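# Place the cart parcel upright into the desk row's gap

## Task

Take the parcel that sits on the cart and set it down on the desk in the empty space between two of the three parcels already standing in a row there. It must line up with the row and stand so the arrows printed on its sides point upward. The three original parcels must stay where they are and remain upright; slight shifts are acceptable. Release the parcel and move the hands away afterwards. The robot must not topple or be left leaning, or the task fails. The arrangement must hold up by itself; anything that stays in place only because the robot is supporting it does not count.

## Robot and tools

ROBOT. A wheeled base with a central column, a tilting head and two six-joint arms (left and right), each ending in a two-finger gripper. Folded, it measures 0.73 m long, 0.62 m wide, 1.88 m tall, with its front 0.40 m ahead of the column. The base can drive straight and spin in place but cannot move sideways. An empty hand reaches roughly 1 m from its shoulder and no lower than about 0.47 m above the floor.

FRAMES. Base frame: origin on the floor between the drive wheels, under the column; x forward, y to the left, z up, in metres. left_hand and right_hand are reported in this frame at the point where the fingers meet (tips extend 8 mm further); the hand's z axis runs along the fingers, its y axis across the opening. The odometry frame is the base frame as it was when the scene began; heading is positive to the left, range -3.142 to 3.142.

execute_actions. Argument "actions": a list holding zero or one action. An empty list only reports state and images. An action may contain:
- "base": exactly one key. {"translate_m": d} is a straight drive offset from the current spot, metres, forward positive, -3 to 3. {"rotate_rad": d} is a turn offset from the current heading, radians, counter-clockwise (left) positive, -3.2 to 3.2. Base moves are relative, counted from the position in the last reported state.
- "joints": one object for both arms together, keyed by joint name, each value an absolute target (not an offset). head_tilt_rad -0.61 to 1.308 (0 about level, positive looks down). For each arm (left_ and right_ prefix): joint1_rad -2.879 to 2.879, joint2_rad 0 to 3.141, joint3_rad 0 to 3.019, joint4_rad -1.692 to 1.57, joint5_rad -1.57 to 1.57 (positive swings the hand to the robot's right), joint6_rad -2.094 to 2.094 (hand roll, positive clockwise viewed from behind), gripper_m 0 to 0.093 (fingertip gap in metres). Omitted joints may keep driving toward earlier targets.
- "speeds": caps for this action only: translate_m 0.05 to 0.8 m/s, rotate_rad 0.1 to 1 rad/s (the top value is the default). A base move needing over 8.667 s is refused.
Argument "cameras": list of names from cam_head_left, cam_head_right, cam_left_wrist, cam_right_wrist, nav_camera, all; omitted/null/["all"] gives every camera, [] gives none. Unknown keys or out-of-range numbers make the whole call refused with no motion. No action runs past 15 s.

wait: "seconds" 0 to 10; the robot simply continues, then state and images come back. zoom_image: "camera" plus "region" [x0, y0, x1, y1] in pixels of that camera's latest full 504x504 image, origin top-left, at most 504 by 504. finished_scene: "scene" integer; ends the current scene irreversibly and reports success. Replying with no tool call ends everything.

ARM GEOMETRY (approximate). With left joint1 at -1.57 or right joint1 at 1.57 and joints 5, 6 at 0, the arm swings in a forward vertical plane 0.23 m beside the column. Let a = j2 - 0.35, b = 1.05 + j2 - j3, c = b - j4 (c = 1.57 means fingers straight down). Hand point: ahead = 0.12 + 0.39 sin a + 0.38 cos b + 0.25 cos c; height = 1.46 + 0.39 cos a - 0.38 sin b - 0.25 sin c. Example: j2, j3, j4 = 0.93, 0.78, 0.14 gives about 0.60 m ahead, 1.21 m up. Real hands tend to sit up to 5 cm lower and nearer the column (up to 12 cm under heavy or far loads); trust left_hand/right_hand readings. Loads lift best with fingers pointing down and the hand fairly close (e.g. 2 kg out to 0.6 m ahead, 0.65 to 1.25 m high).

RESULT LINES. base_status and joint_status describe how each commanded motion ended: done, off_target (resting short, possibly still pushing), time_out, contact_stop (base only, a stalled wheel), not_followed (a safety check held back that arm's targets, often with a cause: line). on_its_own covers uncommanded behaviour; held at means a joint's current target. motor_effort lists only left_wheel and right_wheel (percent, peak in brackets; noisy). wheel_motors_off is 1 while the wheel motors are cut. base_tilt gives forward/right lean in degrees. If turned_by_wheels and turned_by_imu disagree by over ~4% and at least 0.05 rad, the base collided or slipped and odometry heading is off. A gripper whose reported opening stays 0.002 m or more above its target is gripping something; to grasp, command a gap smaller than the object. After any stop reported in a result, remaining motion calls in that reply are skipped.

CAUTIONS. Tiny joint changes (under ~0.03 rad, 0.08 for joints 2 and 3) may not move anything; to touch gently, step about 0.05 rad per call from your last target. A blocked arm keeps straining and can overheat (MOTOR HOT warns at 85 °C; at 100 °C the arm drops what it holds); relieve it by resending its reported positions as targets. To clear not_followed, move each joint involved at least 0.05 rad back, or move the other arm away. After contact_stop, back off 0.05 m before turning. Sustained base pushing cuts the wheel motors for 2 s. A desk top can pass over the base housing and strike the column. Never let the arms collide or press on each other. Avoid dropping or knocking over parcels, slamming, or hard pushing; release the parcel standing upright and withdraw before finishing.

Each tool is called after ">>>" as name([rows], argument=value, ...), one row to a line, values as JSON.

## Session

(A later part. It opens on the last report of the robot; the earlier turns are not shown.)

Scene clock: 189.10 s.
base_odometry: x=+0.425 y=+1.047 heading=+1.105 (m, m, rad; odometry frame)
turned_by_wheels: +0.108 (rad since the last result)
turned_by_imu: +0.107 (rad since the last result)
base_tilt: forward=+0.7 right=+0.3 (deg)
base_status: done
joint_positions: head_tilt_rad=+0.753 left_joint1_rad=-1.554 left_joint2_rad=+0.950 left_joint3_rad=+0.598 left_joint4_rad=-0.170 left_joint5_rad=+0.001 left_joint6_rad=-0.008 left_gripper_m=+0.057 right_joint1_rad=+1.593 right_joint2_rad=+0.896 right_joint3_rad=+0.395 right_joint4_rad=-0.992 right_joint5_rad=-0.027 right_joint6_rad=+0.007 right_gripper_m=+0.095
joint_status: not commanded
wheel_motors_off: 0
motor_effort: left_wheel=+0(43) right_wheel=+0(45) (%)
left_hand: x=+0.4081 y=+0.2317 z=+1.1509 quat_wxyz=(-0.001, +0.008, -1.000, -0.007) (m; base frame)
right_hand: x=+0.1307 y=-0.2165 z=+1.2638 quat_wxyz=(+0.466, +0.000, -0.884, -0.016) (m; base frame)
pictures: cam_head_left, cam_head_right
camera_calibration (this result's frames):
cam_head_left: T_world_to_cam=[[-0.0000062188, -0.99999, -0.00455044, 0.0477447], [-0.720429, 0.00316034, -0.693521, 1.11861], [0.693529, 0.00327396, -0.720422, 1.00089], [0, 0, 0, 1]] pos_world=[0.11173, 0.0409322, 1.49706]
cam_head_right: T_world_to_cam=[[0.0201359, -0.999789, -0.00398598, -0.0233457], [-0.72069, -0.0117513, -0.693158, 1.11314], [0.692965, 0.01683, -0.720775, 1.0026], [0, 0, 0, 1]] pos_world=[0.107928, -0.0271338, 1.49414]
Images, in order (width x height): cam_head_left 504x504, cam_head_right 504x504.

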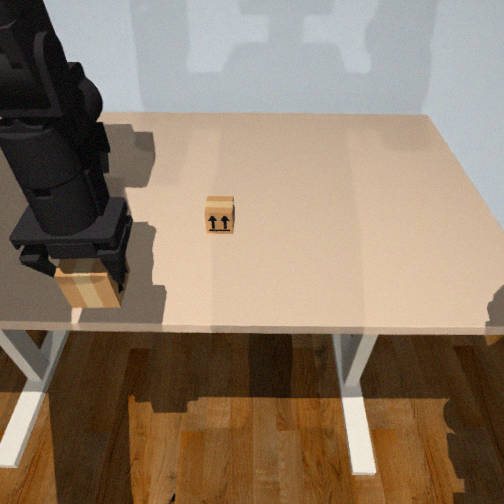

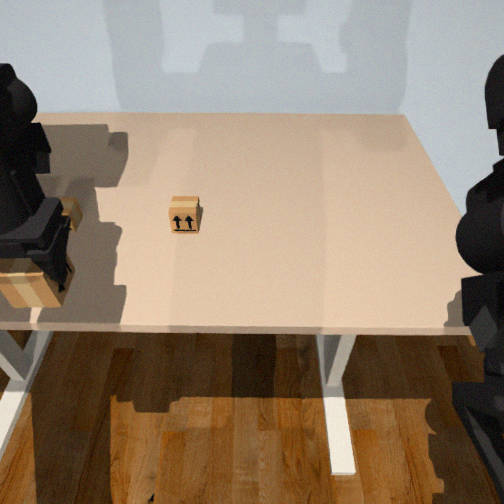

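>>> execute_actions([
  {"joints":{"left_joint2_rad":1.45,"left_joint3_rad":1.18,"left_joint4_rad":-0.24,"left_joint6_rad":-1.75}},
], cameras=[])

>>> execute_actions([
  {"joints":{"left_joint2_rad":1.54,"left_joint3_rad":1.27}},
], cameras=["cam_head_left","cam_left_wrist"])

Scene clock: 205.27 s.
base_odometry: x=+0.425 y=+1.047 heading=+1.105 (m, m, rad; odometry frame)
turned_by_wheels: +0.000 (rad since the last result)
turned_by_imu: +0.000 (rad since the last result)
base_tilt: forward=+0.7 right=+0.3 (deg)
base_status: not commanded
joint_positions: head_tilt_rad=+0.753 left_joint1_rad=-1.554 left_joint2_rad=+1.456 left_joint3_rad=+1.169 left_joint4_rad=-0.239 left_joint5_rad=+0.001 left_joint6_rad=-1.743 left_gripper_m=+0.057 right_joint1_rad=+1.593 right_joint2_rad=+0.896 right_joint3_rad=+0.395 right_joint4_rad=-0.992 right_joint5_rad=-0.027 right_joint6_rad=+0.007 right_gripper_m=+0.095
joint_status: all done
wheel_motors_off: 0
motor_effort: left_wheel=-3(3) right_wheel=+1(2) (%)
left_hand: x=+0.5574 y=+0.2351 z=+1.0103 quat_wxyz=(-0.005, +0.768, -0.641, -0.005) (m; base frame)
right_hand: x=+0.1307 y=-0.2165 z=+1.2638 quat_wxyz=(+0.466, +0.000, -0.884, -0.016) (m; base frame)
pictures: none
No camera images: the call's "cameras" was empty. Leave "cameras" out to get every camera's image.

Scene clock: 206.10 s.
base_odometry: x=+0.425 y=+1.047 heading=+1.105 (m, m, rad; odometry frame)
turned_by_wheels: +0.000 (rad since the last result)
turned_by_imu: +0.000 (rad since the last result)
base_tilt: forward=+0.6 right=+0.2 (deg)
base_status: not commanded
joint_positions: head_tilt_rad=+0.753 left_joint1_rad=-1.554 left_joint2_rad=+1.537 left_joint3_rad=+1.267 left_joint4_rad=-0.239 left_joint5_rad=+0.001 left_joint6_rad=-1.743 left_gripper_m=+0.057 right_joint1_rad=+1.593 right_joint2_rad=+0.896 right_joint3_rad=+0.395 right_joint4_rad=-0.992 right_joint5_rad=-0.027 right_joint6_rad=+0.007 right_gripper_m=+0.095
joint_status: all done
wheel_motors_off: 0
motor_effort: left_wheel=-3(3) right_wheel=+2(2) (%)
left_hand: x=+0.5809 y=+0.2356 z=+0.9835 quat_wxyz=(-0.010, +0.768, -0.640, +0.001) (m; base frame)
right_hand: x=+0.1307 y=-0.2165 z=+1.2638 quat_wxyz=(+0.466, +0.000, -0.884, -0.016) (m; base frame)
pictures: cam_head_left, cam_left_wrist
camera_calibration (this result's frames):
cam_head_left: T_world_to_cam=[[-0.0000062202, -0.99999, -0.00455044, 0.0477447], [-0.720429, 0.00316034, -0.693521, 1.11861], [0.693528, 0.00327396, -0.720422, 1.00089], [0, 0, 0, 1]] pos_world=[0.11173, 0.0409322, 1.49706]
cam_left_wrist: T_world_to_cam=[[0.982833, 0.181545, 0.0328789, -0.647484], [0.127988, -0.799241, 0.587224, -0.46229], [0.132886, -0.572935, -0.808756, 0.976821], [0, 0, 0, 1]] pos_world=[0.56573, 0.307722, 1.08277]
Images, in order (width x height): cam_head_left 504x504, cam_left_wrist 504x504.

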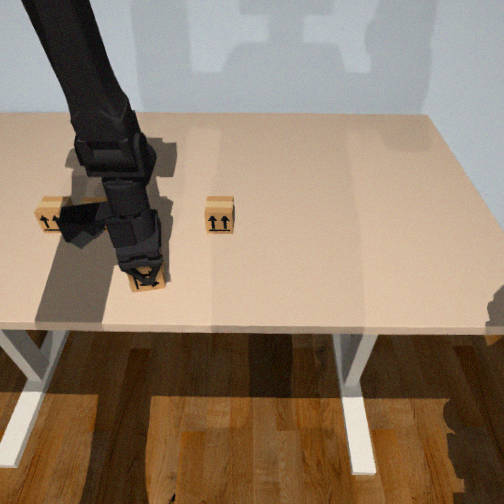

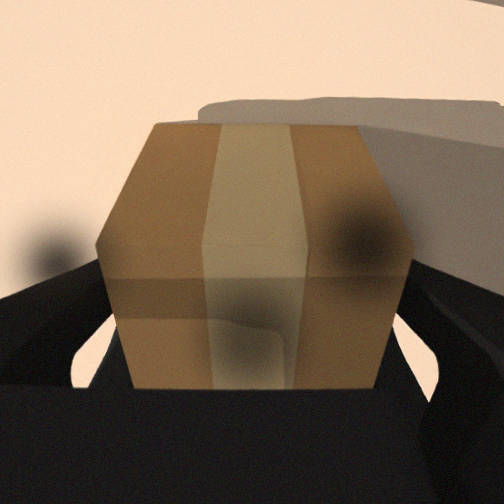

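>>> execute_actions([
  {"joints":{"left_joint2_rad":1.59,"left_joint3_rad":1.31}},
], cameras=["cam_left_wrist"])

>>> execute_actions([
  {"joints":{"left_joint2_rad":1.63,"left_joint3_rad":1.35}},
], cameras=["cam_head_left","cam_left_wrist"])

Scene clock: 214.43 s.
base_odometry: x=+0.425 y=+1.047 heading=+1.105 (m, m, rad; odometry frame)
turned_by_wheels: +0.000 (rad since the last result)
turned_by_imu: +0.000 (rad since the last result)
base_tilt: forward=+0.5 right=+0.2 (deg)
base_status: not commanded
joint_positions: head_tilt_rad=+0.753 left_joint1_rad=-1.554 left_joint2_rad=+1.542 left_joint3_rad=+1.282 left_joint4_rad=-0.250 left_joint5_rad=+0.003 left_joint6_rad=-1.743 left_gripper_m=+0.057 right_joint1_rad=+1.593 right_joint2_rad=+0.896 right_joint3_rad=+0.395 right_joint4_rad=-0.992 right_joint5_rad=-0.027 right_joint6_rad=+0.007 right_gripper_m=+0.095
joint_status: all done
wheel_motors_off: 0
motor_effort: left_wheel=-3(3) right_wheel=+2(2) (%)
left_hand: x=+0.5848 y=+0.2353 z=+0.9827 quat_wxyz=(-0.009, +0.768, -0.640, +0.002) (m; base frame)
right_hand: x=+0.1307 y=-0.2165 z=+1.2638 quat_wxyz=(+0.466, +0.000, -0.884, -0.016) (m; base frame)
pictures: cam_left_wrist
camera_calibration (this result's frames):
cam_left_wrist: T_world_to_cam=[[0.982871, 0.181596, 0.0314219, -0.649886], [0.128643, -0.798116, 0.588611, -0.464531], [0.131968, -0.574486, -0.807806, 0.975417], [0, 0, 0, 1]] pos_world=[0.569789, 0.30763, 1.0818]
Images, in order (width x height): cam_left_wrist 504x504.

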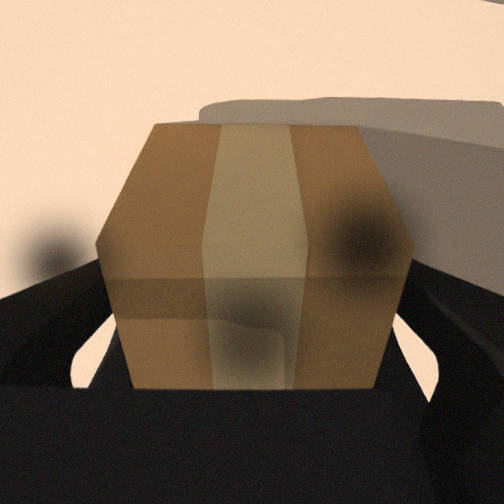

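Scene clock: 215.07 s.
base_odometry: x=+0.425 y=+1.047 heading=+1.105 (m, m, rad; odometry frame)
turned_by_wheels: +0.000 (rad since the last result)
turned_by_imu: +0.000 (rad since the last result)
base_tilt: forward=+0.6 right=+0.1 (deg)
base_status: not commanded
joint_positions: head_tilt_rad=+0.753 left_joint1_rad=-1.554 left_joint2_rad=+1.552 left_joint3_rad=+1.323 left_joint4_rad=-0.266 left_joint5_rad=+0.008 left_joint6_rad=-1.743 left_gripper_m=+0.057 right_joint1_rad=+1.593 right_joint2_rad=+0.896 right_joint3_rad=+0.395 right_joint4_rad=-0.992 right_joint5_rad=-0.027 right_joint6_rad=+0.007 right_gripper_m=+0.095
joint_status: all done
wheel_motors_off: 0
motor_effort: left_wheel=-2(3) right_wheel=+3(3) (%)
left_hand: x=+0.6014 y=+0.2347 z=+0.9825 quat_wxyz=(-0.012, +0.768, -0.640, +0.009) (m; base frame)
right_hand: x=+0.1307 y=-0.2165 z=+1.2638 quat_wxyz=(+0.466, +0.000, -0.884, -0.016) (m; base frame)
pictures: cam_head_left, cam_left_wrist
camera_calibration (this result's frames):
cam_head_left: T_world_to_cam=[[-0.0000062213, -0.99999, -0.00455044, 0.0477447], [-0.720429, 0.00316034, -0.693521, 1.11861], [0.693528, 0.00327396, -0.720422, 1.00089], [0, 0, 0, 1]] pos_world=[0.11173, 0.0409322, 1.49706]
cam_left_wrist: T_world_to_cam=[[0.982341, 0.181447, 0.0456435, -0.67972], [0.119339, -0.795527, 0.59405, -0.467426], [0.144099, -0.578112, -0.803132, 0.961663], [0, 0, 0, 1]] pos_world=[0.584924, 0.307433, 1.08104]
Images, in order (width x height): cam_head_left 504x504, cam_left_wrist 504x504.

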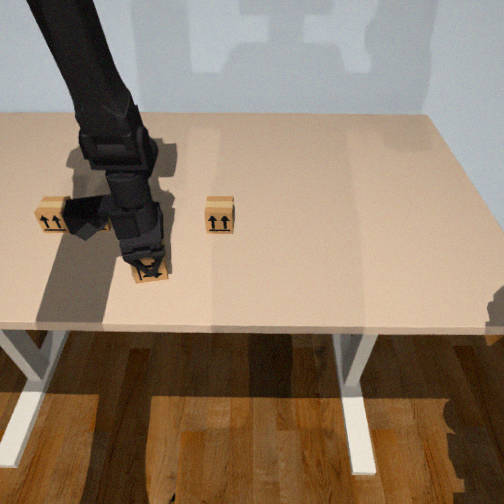

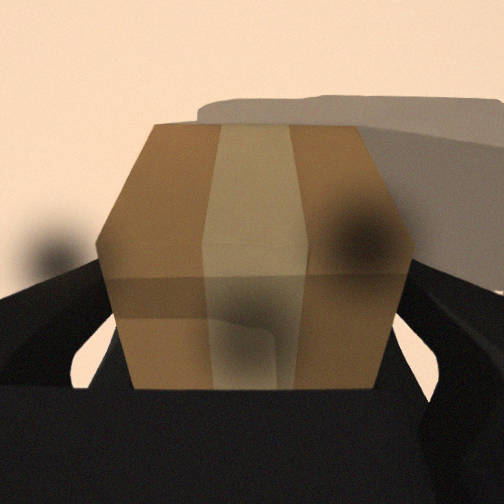

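>>> execute_actions([
  {"joints":{"left_joint2_rad":1.55,"left_joint3_rad":1.32,"left_joint4_rad":-0.27,"left_gripper_m":0.093}},
], cameras=[])

>>> execute_actions([
  {"joints":{"left_joint2_rad":1.39,"left_joint3_rad":1.19,"left_joint4_rad":-0.31}},
], cameras=[])

>>> execute_actions([
  {"joints":{"left_joint6_rad":1.405,"left_joint1_rad":-1.568}},
], cameras=["cam_head_left","cam_left_wrist"])

Scene clock: 229.50 s.
base_odometry: x=+0.425 y=+1.047 heading=+1.105 (m, m, rad; odometry frame)
turned_by_wheels: +0.000 (rad since the last result)
turned_by_imu: +0.000 (rad since the last result)
base_tilt: forward=+0.5 right=+0.2 (deg)
base_status: not commanded
joint_positions: head_tilt_rad=+0.753 left_joint1_rad=-1.554 left_joint2_rad=+1.551 left_joint3_rad=+1.320 left_joint4_rad=-0.270 left_joint5_rad=+0.003 left_joint6_rad=-1.743 left_gripper_m=+0.093 right_joint1_rad=+1.593 right_joint2_rad=+0.896 right_joint3_rad=+0.395 right_joint4_rad=-0.992 right_joint5_rad=-0.027 right_joint6_rad=+0.007 right_gripper_m=+0.095
joint_status: all done
wheel_motors_off: 0
motor_effort: left_wheel=-3(3) right_wheel=+2(3) (%)
left_hand: x=+0.5987 y=+0.2355 z=+0.9824 quat_wxyz=(-0.012, +0.768, -0.640, +0.005) (m; base frame)
right_hand: x=+0.1307 y=-0.2165 z=+1.2638 quat_wxyz=(+0.466, +0.000, -0.884, -0.016) (m; base frame)
pictures: none
No camera images: the call's "cameras" was empty. Leave "cameras" out to get every camera's image.

Scene clock: 230.47 s.
base_odometry: x=+0.425 y=+1.047 heading=+1.105 (m, m, rad; odometry frame)
turned_by_wheels: +0.000 (rad since the last result)
turned_by_imu: +0.000 (rad since the last result)
base_tilt: forward=+0.5 right=+0.1 (deg)
base_status: not commanded
joint_positions: head_tilt_rad=+0.753 left_joint1_rad=-1.554 left_joint2_rad=+1.381 left_joint3_rad=+1.184 left_joint4_rad=-0.310 left_joint5_rad=+0.003 left_joint6_rad=-1.743 left_gripper_m=+0.093 right_joint1_rad=+1.593 right_joint2_rad=+0.896 right_joint3_rad=+0.395 right_joint4_rad=-0.992 right_joint5_rad=-0.027 right_joint6_rad=+0.007 right_gripper_m=+0.095
joint_status: all done
wheel_motors_off: 0
motor_effort: left_wheel=-3(3) right_wheel=+2(3) (%)
left_hand: x=+0.5814 y=+0.2344 z=+1.0452 quat_wxyz=(-0.010, +0.768, -0.640, +0.003) (m; base frame)
right_hand: x=+0.1307 y=-0.2165 z=+1.2638 quat_wxyz=(+0.466, +0.000, -0.884, -0.016) (m; base frame)
pictures: none
No camera images: the call's "cameras" was empty. Leave "cameras" out to get every camera's image.

Scene clock: 232.80 s.
base_odometry: x=+0.425 y=+1.047 heading=+1.105 (m, m, rad; odometry frame)
turned_by_wheels: +0.000 (rad since the last result)
turned_by_imu: +0.000 (rad since the last result)
base_tilt: forward=+0.5 right=+0.2 (deg)
base_status: not commanded
joint_positions: head_tilt_rad=+0.753 left_joint1_rad=-1.564 left_joint2_rad=+1.381 left_joint3_rad=+1.184 left_joint4_rad=-0.310 left_joint5_rad=+0.002 left_joint6_rad=+1.397 left_gripper_m=+0.093 right_joint1_rad=+1.593 right_joint2_rad=+0.896 right_joint3_rad=+0.395 right_joint4_rad=-0.992 right_joint5_rad=-0.027 right_joint6_rad=+0.007 right_gripper_m=+0.095
joint_status: all done
wheel_motors_off: 0
motor_effort: left_wheel=-3(3) right_wheel=+2(2) (%)
left_hand: x=+0.5814 y=+0.2285 z=+1.0452 quat_wxyz=(-0.005, -0.642, -0.767, -0.007) (m; base frame)
right_hand: x=+0.1307 y=-0.2165 z=+1.2638 quat_wxyz=(+0.466, +0.000, -0.884, -0.016) (m; base frame)
pictures: cam_head_left, cam_left_wrist
camera_calibration (this result's frames):
cam_head_left: T_world_to_cam=[[-0.0000062195, -0.99999, -0.00455044, 0.0477447], [-0.720429, 0.00316034, -0.693521, 1.11861], [0.693529, 0.00327396, -0.720422, 1.00089], [0, 0, 0, 1]] pos_world=[0.11173, 0.0409322, 1.49706]
cam_left_wrist: T_world_to_cam=[[-0.984035, -0.177962, -0.0021143, 0.613513], [-0.144033, 0.789333, 0.596832, -0.719134], [-0.104545, 0.587608, -0.802364, 0.888711], [0, 0, 0, 1]] pos_world=[0.593049, 0.154605, 1.14357]
Images, in order (width x height): cam_head_left 504x504, cam_left_wrist 504x504.

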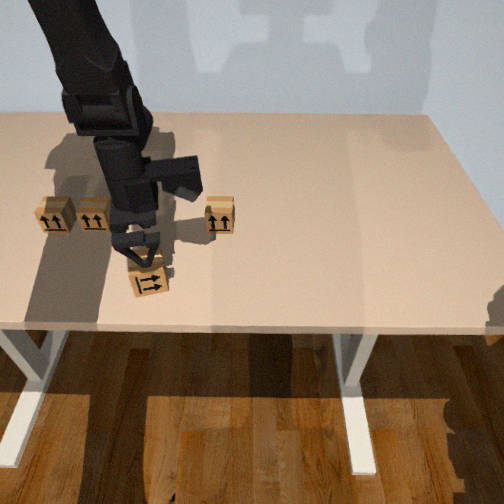

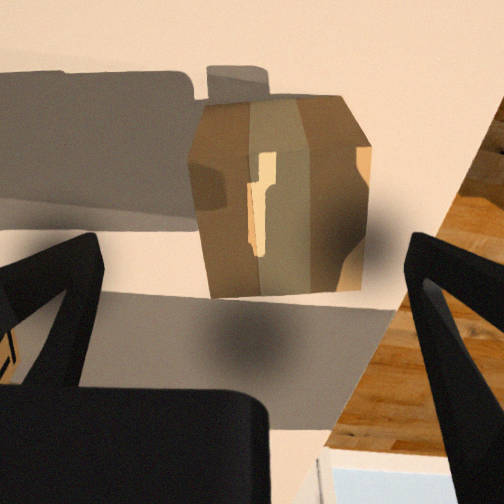

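>>> execute_actions([
  {"joints":{"left_joint1_rad":-1.58,"left_joint2_rad":1.46,"left_joint3_rad":1.2,"left_joint4_rad":-0.25,"left_joint6_rad":1.36}},
], cameras=["cam_left_wrist"])

Scene clock: 245.97 s.
base_odometry: x=+0.425 y=+1.047 heading=+1.105 (m, m, rad; odometry frame)
turned_by_wheels: +0.000 (rad since the last result)
turned_by_imu: +0.000 (rad since the last result)
base_tilt: forward=+0.6 right=+0.1 (deg)
base_status: not commanded
joint_positions: head_tilt_rad=+0.753 left_joint1_rad=-1.576 left_joint2_rad=+1.464 left_joint3_rad=+1.191 left_joint4_rad=-0.253 left_joint5_rad=+0.002 left_joint6_rad=+1.365 left_gripper_m=+0.093 right_joint1_rad=+1.593 right_joint2_rad=+0.896 right_joint3_rad=+0.395 right_joint4_rad=-0.992 right_joint5_rad=-0.027 right_joint6_rad=+0.007 right_gripper_m=+0.095
joint_status: all done
wheel_motors_off: 0
motor_effort: left_wheel=-3(3) right_wheel=+2(2) (%)
left_hand: x=+0.5641 y=+0.2207 z=+1.0086 quat_wxyz=(-0.001, -0.632, -0.775, +0.003) (m; base frame)
right_hand: x=+0.1307 y=-0.2165 z=+1.2638 quat_wxyz=(+0.466, +0.000, -0.884, -0.016) (m; base frame)
pictures: cam_left_wrist
camera_calibration (this result's frames):
cam_left_wrist: T_world_to_cam=[[-0.978881, -0.203531, 0.0191581, 0.576281], [-0.153124, 0.79207, 0.590912, -0.683185], [-0.135444, 0.575499, -0.806508, 0.886399], [0, 0, 0, 1]] pos_world=[0.579555, 0.1483, 1.10755]
Images, in order (width x height): cam_left_wrist 504x504.

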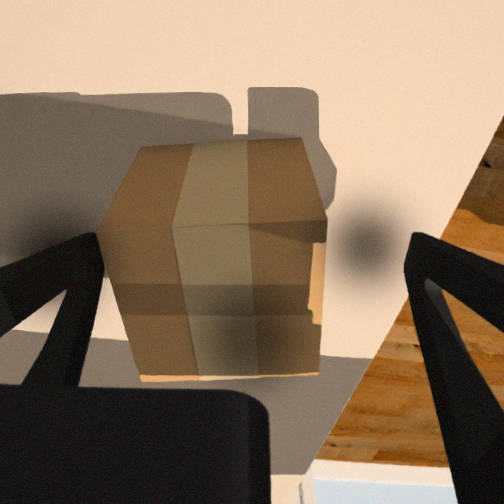

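Need ~1 cm forward.

>>> execute_actions([
  {"base":{"translate_m":0.011}},
], cameras=[])

>>> execute_actions([
  {"joints":{"left_joint2_rad":1.525,"left_joint3_rad":1.255}},
], cameras=["cam_left_wrist"])

Scene clock: 267.23 s.
base_odometry: x=+0.430 y=+1.057 heading=+1.106 (m, m, rad; odometry frame)
turned_by_wheels: +0.001 (rad since the last result)
turned_by_imu: +0.001 (rad since the last result)
base_tilt: forward=+0.6 right=+0.3 (deg)
base_status: done
joint_positions: head_tilt_rad=+0.753 left_joint1_rad=-1.577 left_joint2_rad=+1.463 left_joint3_rad=+1.196 left_joint4_rad=-0.253 left_joint5_rad=+0.002 left_joint6_rad=+1.365 left_gripper_m=+0.093 right_joint1_rad=+1.593 right_joint2_rad=+0.896 right_joint3_rad=+0.397 right_joint4_rad=-0.992 right_joint5_rad=-0.027 right_joint6_rad=+0.007 right_gripper_m=+0.095
joint_status: not commanded
wheel_motors_off: 0
motor_effort: left_wheel=+1(58) right_wheel=+0(44) (%)
left_hand: x=+0.5676 y=+0.2205 z=+1.0096 quat_wxyz=(-0.004, -0.632, -0.775, +0.002) (m; base frame)
right_hand: x=+0.1316 y=-0.2165 z=+1.2634 quat_wxyz=(+0.466, +0.000, -0.885, -0.016) (m; base frame)
pictures: none
No camera images: the call's "cameras" was empty. Leave "cameras" out to get every camera's image.

Scene clock: 267.93 s.
base_odometry: x=+0.430 y=+1.057 heading=+1.106 (m, m, rad; odometry frame)
turned_by_wheels: +0.000 (rad since the last result)
turned_by_imu: +0.000 (rad since the last result)
base_tilt: forward=+0.5 right=+0.1 (deg)
base_status: not commanded
joint_positions: head_tilt_rad=+0.753 left_joint1_rad=-1.577 left_joint2_rad=+1.518 left_joint3_rad=+1.249 left_joint4_rad=-0.253 left_joint5_rad=+0.002 left_joint6_rad=+1.365 left_gripper_m=+0.093 right_joint1_rad=+1.593 right_joint2_rad=+0.896 right_joint3_rad=+0.396 right_joint4_rad=-0.992 right_joint5_rad=-0.027 right_joint6_rad=+0.007 right_gripper_m=+0.095
joint_status: all done
wheel_motors_off: 0
motor_effort: left_wheel=+2(2) right_wheel=+1(1) (%)
left_hand: x=+0.5752 y=+0.2204 z=+0.9902 quat_wxyz=(-0.003, -0.632, -0.775, +0.002) (m; base frame)
right_hand: x=+0.1314 y=-0.2165 z=+1.2635 quat_wxyz=(+0.466, +0.000, -0.885, -0.016) (m; base frame)
pictures: cam_left_wrist
camera_calibration (this result's frames):
cam_left_wrist: T_world_to_cam=[[-0.978988, -0.203359, 0.0151199, 0.591474], [-0.155467, 0.792299, 0.589994, -0.668087], [-0.13196, 0.575246, -0.807266, 0.872042], [0, 0, 0, 1]] pos_world=[0.590255, 0.147966, 1.08919]
Images, in order (width x height): cam_left_wrist 504x504.

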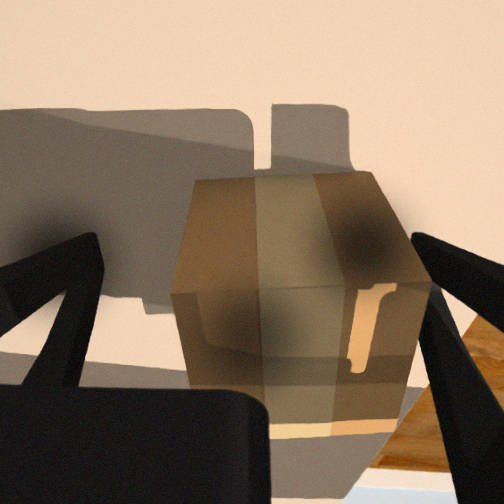

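>>> execute_actions([
  {"base":{"translate_m":-0.01}},
], cameras=[])

>>> execute_actions([
  {"joints":{"left_gripper_m":0.04}},
], cameras=["cam_left_wrist","cam_head_left"])

>>> execute_actions([
  {"joints":{"left_joint2_rad":1.3,"left_joint3_rad":1.05}},
], cameras=["cam_left_wrist"])

Scene clock: 274.50 s.
base_odometry: x=+0.426 y=+1.048 heading=+1.105 (m, m, rad; odometry frame)
turned_by_wheels: -0.001 (rad since the last result)
turned_by_imu: -0.001 (rad since the last result)
base_tilt: forward=+0.6 right=+0.2 (deg)
base_status: done
joint_positions: head_tilt_rad=+0.753 left_joint1_rad=-1.578 left_joint2_rad=+1.519 left_joint3_rad=+1.247 left_joint4_rad=-0.253 left_joint5_rad=+0.002 left_joint6_rad=+1.365 left_gripper_m=+0.093 right_joint1_rad=+1.593 right_joint2_rad=+0.895 right_joint3_rad=+0.390 right_joint4_rad=-0.992 right_joint5_rad=-0.027 right_joint6_rad=+0.007 right_gripper_m=+0.095
joint_status: not commanded
wheel_motors_off: 0
motor_effort: left_wheel=-1(64) right_wheel=+0(41) (%)
left_hand: x=+0.5735 y=+0.2196 z=+0.9895 quat_wxyz=(-0.002, -0.632, -0.775, +0.004) (m; base frame)
right_hand: x=+0.1286 y=-0.2165 z=+1.2646 quat_wxyz=(+0.468, +0.000, -0.884, -0.016) (m; base frame)
pictures: none
No camera images: the call's "cameras" was empty. Leave "cameras" out to get every camera's image.

Scene clock: 275.10 s.
base_odometry: x=+0.426 y=+1.048 heading=+1.105 (m, m, rad; odometry frame)
turned_by_wheels: +0.000 (rad since the last result)
turned_by_imu: +0.000 (rad since the last result)
base_tilt: forward=+0.7 right=+0.1 (deg)
base_status: not commanded
joint_positions: head_tilt_rad=+0.753 left_joint1_rad=-1.578 left_joint2_rad=+1.519 left_joint3_rad=+1.247 left_joint4_rad=-0.253 left_joint5_rad=+0.002 left_joint6_rad=+1.364 left_gripper_m=+0.058 right_joint1_rad=+1.593 right_joint2_rad=+0.895 right_joint3_rad=+0.390 right_joint4_rad=-0.992 right_joint5_rad=-0.027 right_joint6_rad=+0.007 right_gripper_m=+0.095
joint_status: left_gripper_m off_target (ended at +0.058, target +0.040)
wheel_motors_off: 0
motor_effort: left_wheel=-1(2) right_wheel=+1(0) (%)
left_hand: x=+0.5736 y=+0.2196 z=+0.9895 quat_wxyz=(-0.002, -0.632, -0.775, +0.003) (m; base frame)
right_hand: x=+0.1286 y=-0.2165 z=+1.2646 quat_wxyz=(+0.468, +0.000, -0.884, -0.016) (m; base frame)
pictures: cam_head_left, cam_left_wrist
camera_calibration (this result's frames):
cam_head_left: T_world_to_cam=[[-0.0000084555, -0.99999, -0.00455044, 0.0477448], [-0.72077, 0.00316034, -0.693167, 1.11808], [0.693174, 0.00327396, -0.720762, 1.00143], [0, 0, 0, 1]] pos_world=[0.111709, 0.0409322, 1.49703]
cam_left_wrist: T_world_to_cam=[[-0.978985, -0.203141, 0.0179368, 0.586913], [-0.153727, 0.79291, 0.589628, -0.66811], [-0.134, 0.57448, -0.807476, 0.873243], [0, 0, 0, 1]] pos_world=[0.588887, 0.147317, 1.08853]
Images, in order (width x height): cam_head_left 504x504, cam_left_wrist 504x504.

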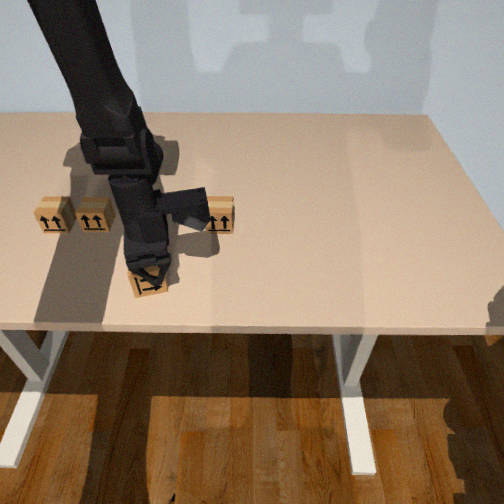

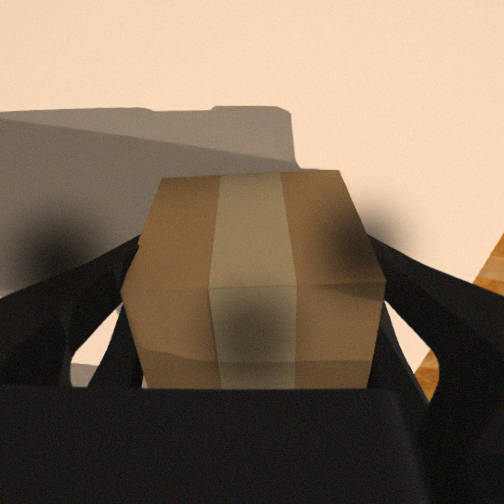

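Scene clock: 276.10 s.
base_odometry: x=+0.426 y=+1.048 heading=+1.105 (m, m, rad; odometry frame)
turned_by_wheels: +0.000 (rad since the last result)
turned_by_imu: +0.000 (rad since the last result)
base_tilt: forward=+0.5 right=+0.1 (deg)
base_status: not commanded
joint_positions: head_tilt_rad=+0.753 left_joint1_rad=-1.578 left_joint2_rad=+1.291 left_joint3_rad=+1.047 left_joint4_rad=-0.252 left_joint5_rad=+0.002 left_joint6_rad=+1.364 left_gripper_m=+0.058 right_joint1_rad=+1.593 right_joint2_rad=+0.895 right_joint3_rad=+0.390 right_joint4_rad=-0.992 right_joint5_rad=-0.027 right_joint6_rad=+0.007 right_gripper_m=+0.095
joint_status: all done
wheel_motors_off: 0
motor_effort: left_wheel=-3(3) right_wheel=+2(2) (%)
left_hand: x=+0.5479 y=+0.2202 z=+1.0687 quat_wxyz=(-0.013, -0.632, -0.775, -0.005) (m; base frame)
right_hand: x=+0.1286 y=-0.2165 z=+1.2646 quat_wxyz=(+0.468, +0.000, -0.884, -0.016) (m; base frame)
pictures: cam_left_wrist
camera_calibration (this result's frames):
cam_left_wrist: T_world_to_cam=[[-0.979067, -0.203306, -0.00968167, 0.590066], [-0.170441, 0.79294, 0.584975, -0.705105], [-0.111252, 0.57438, -0.810993, 0.924784], [0, 0, 0, 1]] pos_world=[0.56042, 0.147893, 1.16818]
Images, in order (width x height): cam_left_wrist 504x504.

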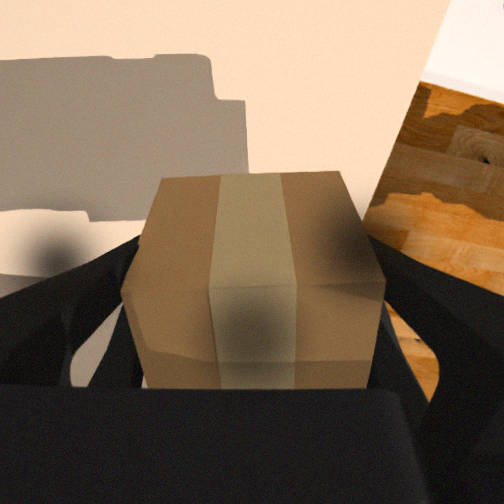

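>>> execute_actions([
  {"base":{"translate_m":-0.26},"joints":{"left_joint1_rad":-1.568,"left_joint4_rad":1.24,"left_joint6_rad":0}},
], cameras=[])

>>> execute_actions([
  {"joints":{"left_joint2_rad":2.0,"left_joint3_rad":1.8},"base":{"translate_m":0.06}},
], cameras=["cam_left_wrist","cam_head_left"])

Scene clock: 291.27 s.
base_odometry: x=+0.309 y=+0.815 heading=+1.106 (m, m, rad; odometry frame)
turned_by_wheels: +0.001 (rad since the last result)
turned_by_imu: +0.002 (rad since the last result)
base_tilt: forward=+0.5 right=+0.2 (deg)
base_status: done
joint_positions: head_tilt_rad=+0.754 left_joint1_rad=-1.572 left_joint2_rad=+1.293 left_joint3_rad=+1.045 left_joint4_rad=+1.223 left_joint5_rad=+0.002 left_joint6_rad=+0.008 left_gripper_m=+0.058 right_joint1_rad=+1.593 right_joint2_rad=+0.895 right_joint3_rad=+0.391 right_joint4_rad=-0.992 right_joint5_rad=-0.027 right_joint6_rad=+0.007 right_gripper_m=+0.095
joint_status: all done
wheel_motors_off: 0
motor_effort: left_wheel=+1(68) right_wheel=-1(65) (%)
left_hand: x=+0.7854 y=+0.2235 z=+1.2952 quat_wxyz=(-0.681, -0.004, -0.732, -0.001) (m; base frame)
right_hand: x=+0.1289 y=-0.2165 z=+1.2645 quat_wxyz=(+0.468, +0.000, -0.884, -0.016) (m; base frame)
pictures: none
No camera images: the call's "cameras" was empty. Leave "cameras" out to get every camera's image.

Scene clock: 292.90 s.
base_odometry: x=+0.336 y=+0.869 heading=+1.104 (m, m, rad; odometry frame)
turned_by_wheels: -0.001 (rad since the last result)
turned_by_imu: -0.002 (rad since the last result)
base_tilt: forward=+0.5 right=+0.2 (deg)
base_status: done
joint_positions: head_tilt_rad=+0.754 left_joint1_rad=-1.572 left_joint2_rad=+2.015 left_joint3_rad=+1.773 left_joint4_rad=+1.229 left_joint5_rad=+0.002 left_joint6_rad=+0.008 left_gripper_m=+0.058 right_joint1_rad=+1.593 right_joint2_rad=+0.895 right_joint3_rad=+0.393 right_joint4_rad=-0.992 right_joint5_rad=-0.027 right_joint6_rad=+0.007 right_gripper_m=+0.095
joint_status: all done
wheel_motors_off: 0
motor_effort: left_wheel=-1(39) right_wheel=+1(38) (%)
left_hand: x=+0.8585 y=+0.2232 z=+1.0369 quat_wxyz=(-0.686, -0.004, -0.728, -0.001) (m; base frame)
right_hand: x=+0.1301 y=-0.2165 z=+1.2641 quat_wxyz=(+0.467, +0.000, -0.884, -0.016) (m; base frame)
pictures: cam_head_left, cam_left_wrist
camera_calibration (this result's frames):
cam_head_left: T_world_to_cam=[[-0.0000093074, -0.99999, -0.00455043, 0.0477449], [-0.7209, 0.00316034, -0.693032, 1.11788], [0.69304, 0.00327396, -0.720892, 1.00164], [0, 0, 0, 1]] pos_world=[0.111701, 0.0409322, 1.49702]
cam_left_wrist: T_world_to_cam=[[-0.0187848, -0.999814, -0.0043427, 0.242357], [-0.642977, 0.0154064, -0.765731, 1.34383], [0.765655, -0.0115918, -0.643147, 0.135671], [0, 0, 0, 1]] pos_world=[0.764727, 0.223181, 1.11732]
Images, in order (width x height): cam_head_left 504x504, cam_left_wrist 504x504.

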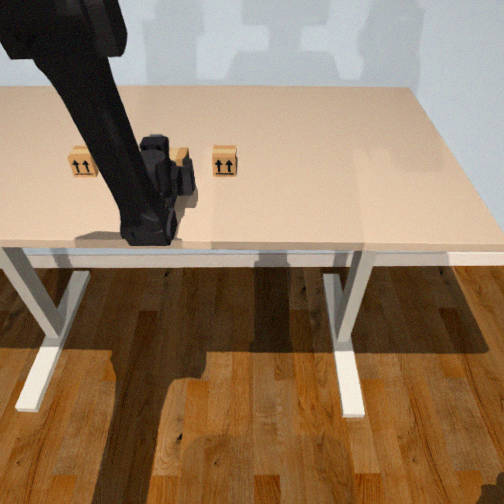

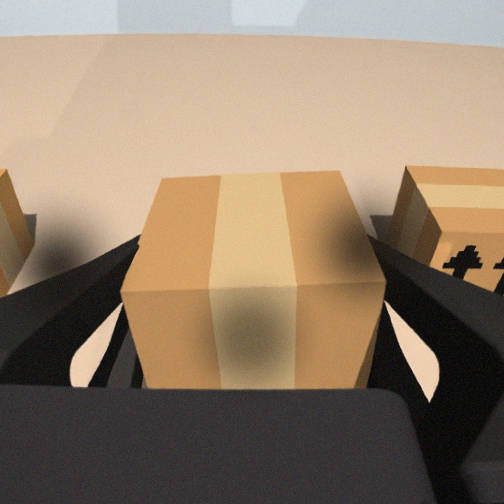

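>>> execute_actions([
  {"joints":{"left_joint1_rad":-1.555,"left_joint2_rad":2.1,"left_joint3_rad":1.91},"base":{"translate_m":0.04}},
], cameras=["cam_left_wrist","cam_head_right"])

Scene clock: 307.30 s.
base_odometry: x=+0.354 y=+0.905 heading=+1.103 (m, m, rad; odometry frame)
turned_by_wheels: -0.001 (rad since the last result)
turned_by_imu: -0.001 (rad since the last result)
base_tilt: forward=+0.5 right=+0.2 (deg)
base_status: done
joint_positions: head_tilt_rad=+0.754 left_joint1_rad=-1.558 left_joint2_rad=+2.095 left_joint3_rad=+1.887 left_joint4_rad=+1.229 left_joint5_rad=+0.002 left_joint6_rad=+0.008 left_gripper_m=+0.058 right_joint1_rad=+1.593 right_joint2_rad=+0.895 right_joint3_rad=+0.395 right_joint4_rad=-0.992 right_joint5_rad=-0.027 right_joint6_rad=+0.007 right_gripper_m=+0.095
joint_status: all done
wheel_motors_off: 0
motor_effort: left_wheel=+0(41) right_wheel=+0(46) (%)
left_hand: x=+0.8670 y=+0.2341 z=+1.0184 quat_wxyz=(-0.698, -0.005, -0.716, -0.008) (m; base frame)
right_hand: x=+0.1312 y=-0.2165 z=+1.2636 quat_wxyz=(+0.466, +0.000, -0.885, -0.016) (m; base frame)
pictures: cam_head_right, cam_left_wrist
camera_calibration (this result's frames):
cam_head_right: T_world_to_cam=[[0.0201332, -0.999789, -0.00399964, -0.0233246], [-0.72116, -0.0117513, -0.692669, 1.11241], [0.692476, 0.01683, -0.721245, 1.00335], [0, 0, 0, 1]] pos_world=[0.107897, -0.0271338, 1.4941]
cam_left_wrist: T_world_to_cam=[[-0.0115357, -0.999786, -0.0171783, 0.260096], [-0.616741, 0.0206365, -0.786895, 1.33255], [0.787081, 0.00151718, -0.616847, 0.0690088], [0, 0, 0, 1]] pos_world=[0.770524, 0.232437, 1.09561]
Images, in order (width x height): cam_head_right 504x504, cam_left_wrist 504x504.

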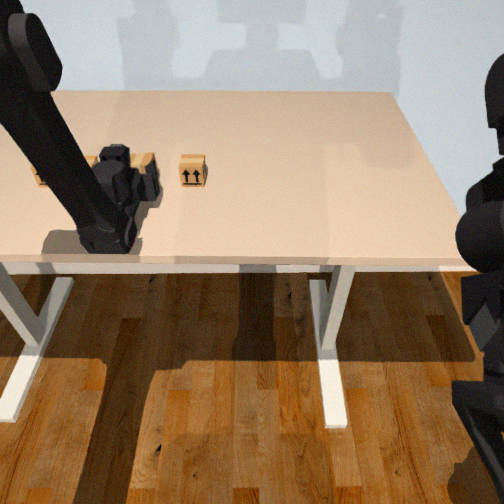

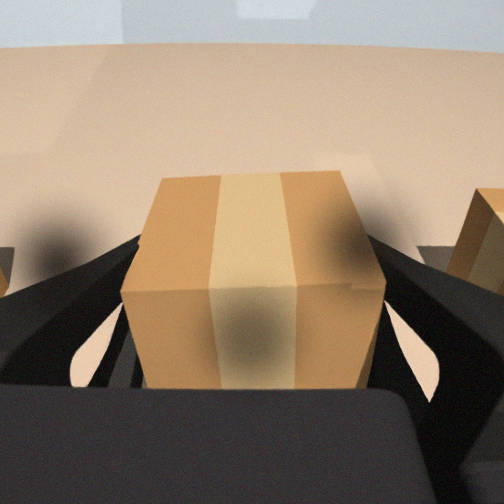

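>>> execute_actions([
  {"joints":{"left_joint1_rad":-1.543,"left_joint2_rad":2.16,"left_joint3_rad":1.96}},
], cameras=["cam_left_wrist","cam_head_right"])

Scene clock: 312.37 s.
base_odometry: x=+0.354 y=+0.905 heading=+1.103 (m, m, rad; odometry frame)
turned_by_wheels: +0.000 (rad since the last result)
turned_by_imu: +0.000 (rad since the last result)
base_tilt: forward=+0.5 right=+0.3 (deg)
base_status: not commanded
joint_positions: head_tilt_rad=+0.754 left_joint1_rad=-1.548 left_joint2_rad=+2.139 left_joint3_rad=+1.939 left_joint4_rad=+1.241 left_joint5_rad=+0.003 left_joint6_rad=+0.008 left_gripper_m=+0.058 right_joint1_rad=+1.593 right_joint2_rad=+0.895 right_joint3_rad=+0.395 right_joint4_rad=-0.992 right_joint5_rad=-0.027 right_joint6_rad=+0.007 right_gripper_m=+0.095
joint_status: all done
wheel_motors_off: 0
motor_effort: left_wheel=-2(2) right_wheel=+3(3) (%)
left_hand: x=+0.8665 y=+0.2416 z=+1.0076 quat_wxyz=(-0.705, -0.007, -0.709, -0.013) (m; base frame)
right_hand: x=+0.1312 y=-0.2165 z=+1.2636 quat_wxyz=(+0.466, +0.000, -0.885, -0.016) (m; base frame)
pictures: cam_head_right, cam_left_wrist
camera_calibration (this result's frames):
cam_head_right: T_world_to_cam=[[0.0201332, -0.999789, -0.00399964, -0.0233246], [-0.72116, -0.0117513, -0.692668, 1.11241], [0.692476, 0.01683, -0.721245, 1.00335], [0, 0, 0, 1]] pos_world=[0.107897, -0.0271338, 1.4941]
cam_left_wrist: T_world_to_cam=[[-0.00703004, -0.999643, -0.0257815, 0.272143], [-0.601418, 0.0248247, -0.798549, 1.32104], [0.798904, 0.00989164, -0.601378, 0.0348287], [0, 0, 0, 1]] pos_world=[0.768583, 0.238907, 1.08287]
Images, in order (width x height): cam_head_right 504x504, cam_left_wrist 504x504.

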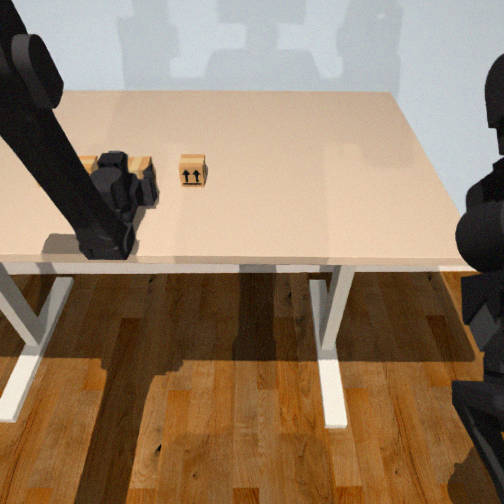

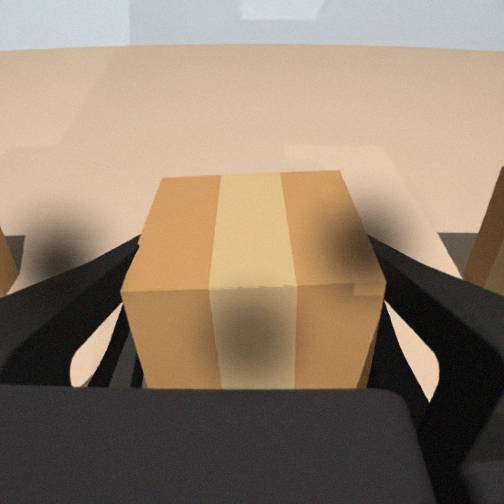

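>>> execute_actions([
  {"joints":{"left_gripper_m":0.078,"left_joint2_rad":2.14,"left_joint3_rad":1.94}},
], cameras=["cam_left_wrist"])

>>> execute_actions([
  {"base":{"translate_m":-0.1},"joints":{"left_joint2_rad":2.07,"left_joint3_rad":1.87}},
], cameras=["cam_left_wrist","cam_head_right"])

Scene clock: 319.60 s.
base_odometry: x=+0.354 y=+0.905 heading=+1.103 (m, m, rad; odometry frame)
turned_by_wheels: +0.000 (rad since the last result)
turned_by_imu: +0.000 (rad since the last result)
base_tilt: forward=+0.5 right=+0.3 (deg)
base_status: not commanded
joint_positions: head_tilt_rad=+0.754 left_joint1_rad=-1.548 left_joint2_rad=+2.139 left_joint3_rad=+1.939 left_joint4_rad=+1.241 left_joint5_rad=+0.002 left_joint6_rad=+0.008 left_gripper_m=+0.078 right_joint1_rad=+1.593 right_joint2_rad=+0.895 right_joint3_rad=+0.395 right_joint4_rad=-0.992 right_joint5_rad=-0.027 right_joint6_rad=+0.007 right_gripper_m=+0.095
joint_status: all done
wheel_motors_off: 0
motor_effort: left_wheel=-2(2) right_wheel=+3(3) (%)
left_hand: x=+0.8665 y=+0.2417 z=+1.0076 quat_wxyz=(-0.705, -0.007, -0.709, -0.013) (m; base frame)
right_hand: x=+0.1312 y=-0.2165 z=+1.2636 quat_wxyz=(+0.466, +0.000, -0.885, -0.016) (m; base frame)
pictures: cam_left_wrist
camera_calibration (this result's frames):
cam_left_wrist: T_world_to_cam=[[-0.00664859, -0.999645, -0.025784, 0.271881], [-0.601421, 0.0245973, -0.798553, 1.3211], [0.798904, 0.0101978, -0.601372, 0.0347488], [0, 0, 0, 1]] pos_world=[0.768583, 0.238935, 1.08287]
Images, in order (width x height): cam_left_wrist 504x504.

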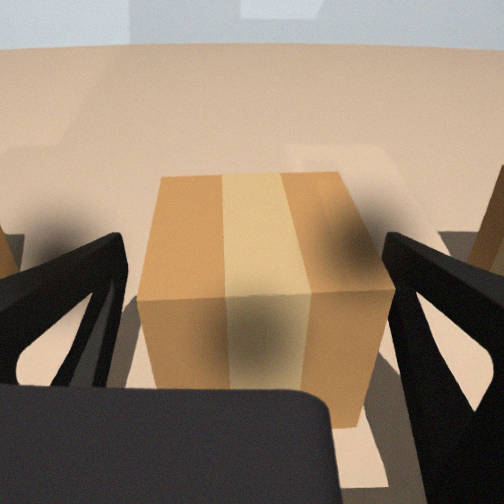

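Scene clock: 320.97 s.
base_odometry: x=+0.309 y=+0.816 heading=+1.104 (m, m, rad; odometry frame)
turned_by_wheels: +0.001 (rad since the last result)
turned_by_imu: +0.001 (rad since the last result)
base_tilt: forward=+0.5 right=+0.1 (deg)
base_status: done
joint_positions: head_tilt_rad=+0.754 left_joint1_rad=-1.547 left_joint2_rad=+2.068 left_joint3_rad=+1.870 left_joint4_rad=+1.241 left_joint5_rad=+0.002 left_joint6_rad=+0.008 left_gripper_m=+0.078 right_joint1_rad=+1.593 right_joint2_rad=+0.895 right_joint3_rad=+0.390 right_joint4_rad=-0.992 right_joint5_rad=-0.027 right_joint6_rad=+0.007 right_gripper_m=+0.095
joint_status: all done
wheel_motors_off: 0
motor_effort: left_wheel=+1(35) right_wheel=-1(53) (%)
left_hand: x=+0.8723 y=+0.2421 z=+1.0351 quat_wxyz=(-0.705, -0.007, -0.709, -0.013) (m; base frame)
right_hand: x=+0.1285 y=-0.2165 z=+1.2647 quat_wxyz=(+0.468, +0.000, -0.884, -0.016) (m; base frame)
pictures: cam_head_right, cam_left_wrist
camera_calibration (this result's frames):
cam_head_right: T_world_to_cam=[[0.0201332, -0.999789, -0.00399984, -0.0233243], [-0.721167, -0.0117513, -0.692661, 1.1124], [0.692469, 0.01683, -0.721252, 1.00336], [0, 0, 0, 1]] pos_world=[0.107897, -0.0271338, 1.4941]
cam_left_wrist: T_world_to_cam=[[-0.00606446, -0.999622, -0.0268089, 0.273575], [-0.599911, 0.0250859, -0.799673, 1.34626], [0.800044, 0.0112333, -0.599836, 0.0438603], [0, 0, 0, 1]] pos_world=[0.774207, 0.239207, 1.11021]
Images, in order (width x height): cam_head_right 504x504, cam_left_wrist 504x504.

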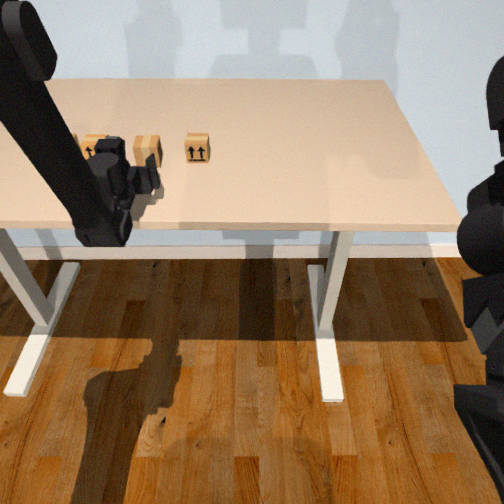

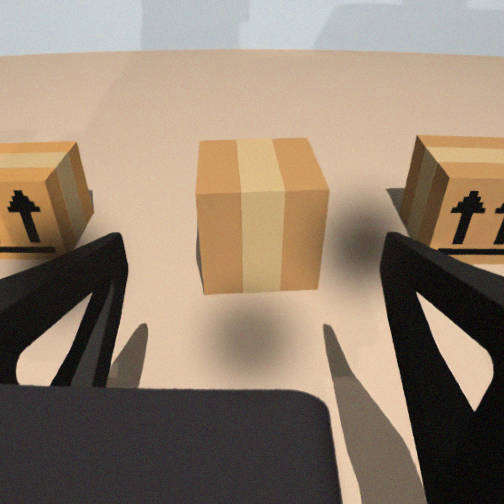

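>>> zoom_image(camera="cam_head_right", region=[60,110,230,200])

>>> zoom_image(camera="cam_left_wrist", region=[180,110,504,310])

Region (60, 110, 230, 200) of cam_head_right's 504x504 image, scaled by 2.965, with more detail than that image has; it fills the top 267 rows of this view, and the rest is white.

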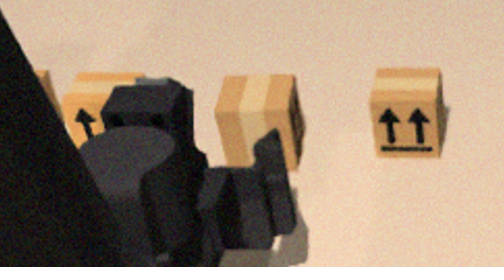

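Region (180, 110, 504, 310) of cam_left_wrist's 504x504 image, scaled by 1.556, with more detail than that image has; it fills the top 311 rows of this view, and the rest is white.

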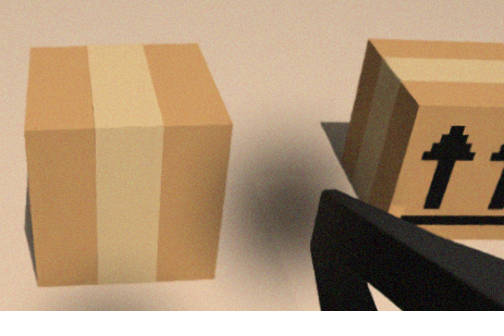

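>>> execute_actions([
  {"base":{"translate_m":0.065},"joints":{"left_gripper_m":0.02,"left_joint2_rad":2.125,"left_joint3_rad":1.925},"speeds":{"translate_m":0.07}},
], cameras=["cam_left_wrist","cam_head_right"])

Scene clock: 339.77 s.
base_odometry: x=+0.338 y=+0.874 heading=+1.103 (m, m, rad; odometry frame)
turned_by_wheels: -0.001 (rad since the last result)
turned_by_imu: -0.001 (rad since the last result)
base_tilt: forward=+0.6 right=+0.0 (deg)
base_status: done
joint_positions: head_tilt_rad=+0.754 left_joint1_rad=-1.547 left_joint2_rad=+2.118 left_joint3_rad=+1.904 left_joint4_rad=+1.241 left_joint5_rad=+0.002 left_joint6_rad=+0.008 left_gripper_m=+0.020 right_joint1_rad=+1.593 right_joint2_rad=+0.895 right_joint3_rad=+0.394 right_joint4_rad=-0.992 right_joint5_rad=-0.027 right_joint6_rad=+0.007 right_gripper_m=+0.095
joint_status: all done
wheel_motors_off: 0
motor_effort: left_wheel=-1(34) right_wheel=+0(37) (%)
left_hand: x=+0.8631 y=+0.2425 z=+1.0105 quat_wxyz=(-0.700, -0.007, -0.714, -0.013) (m; base frame)
right_hand: x=+0.1307 y=-0.2165 z=+1.2639 quat_wxyz=(+0.466, +0.000, -0.885, -0.016) (m; base frame)
pictures: cam_head_right, cam_left_wrist
camera_calibration (this result's frames):
cam_head_right: T_world_to_cam=[[0.0201332, -0.999789, -0.00399984, -0.0233242], [-0.721167, -0.0117513, -0.692661, 1.11239], [0.692468, 0.01683, -0.721252, 1.00336], [0, 0, 0, 1]] pos_world=[0.107897, -0.0271338, 1.4941]
cam_left_wrist: T_world_to_cam=[[-0.00616428, -0.999629, -0.026522, 0.273052], [-0.61265, 0.0247372, -0.789967, 1.3223], [0.79033, 0.0113791, -0.612576, 0.0576798], [0, 0, 0, 1]] pos_world=[0.766205, 0.239584, 1.08715]
Images, in order (width x height): cam_head_right 504x504, cam_left_wrist 504x504.

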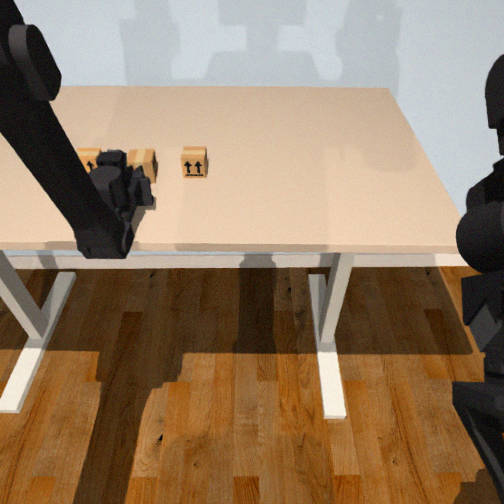

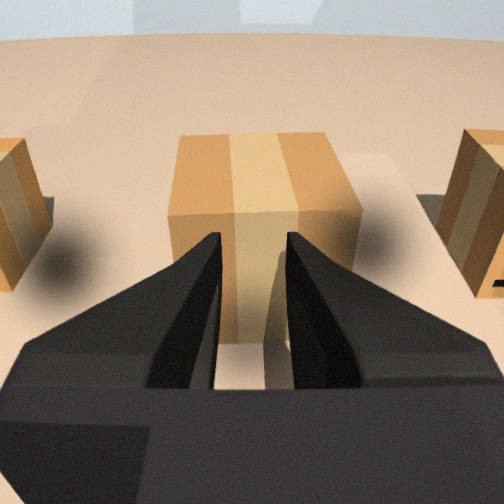

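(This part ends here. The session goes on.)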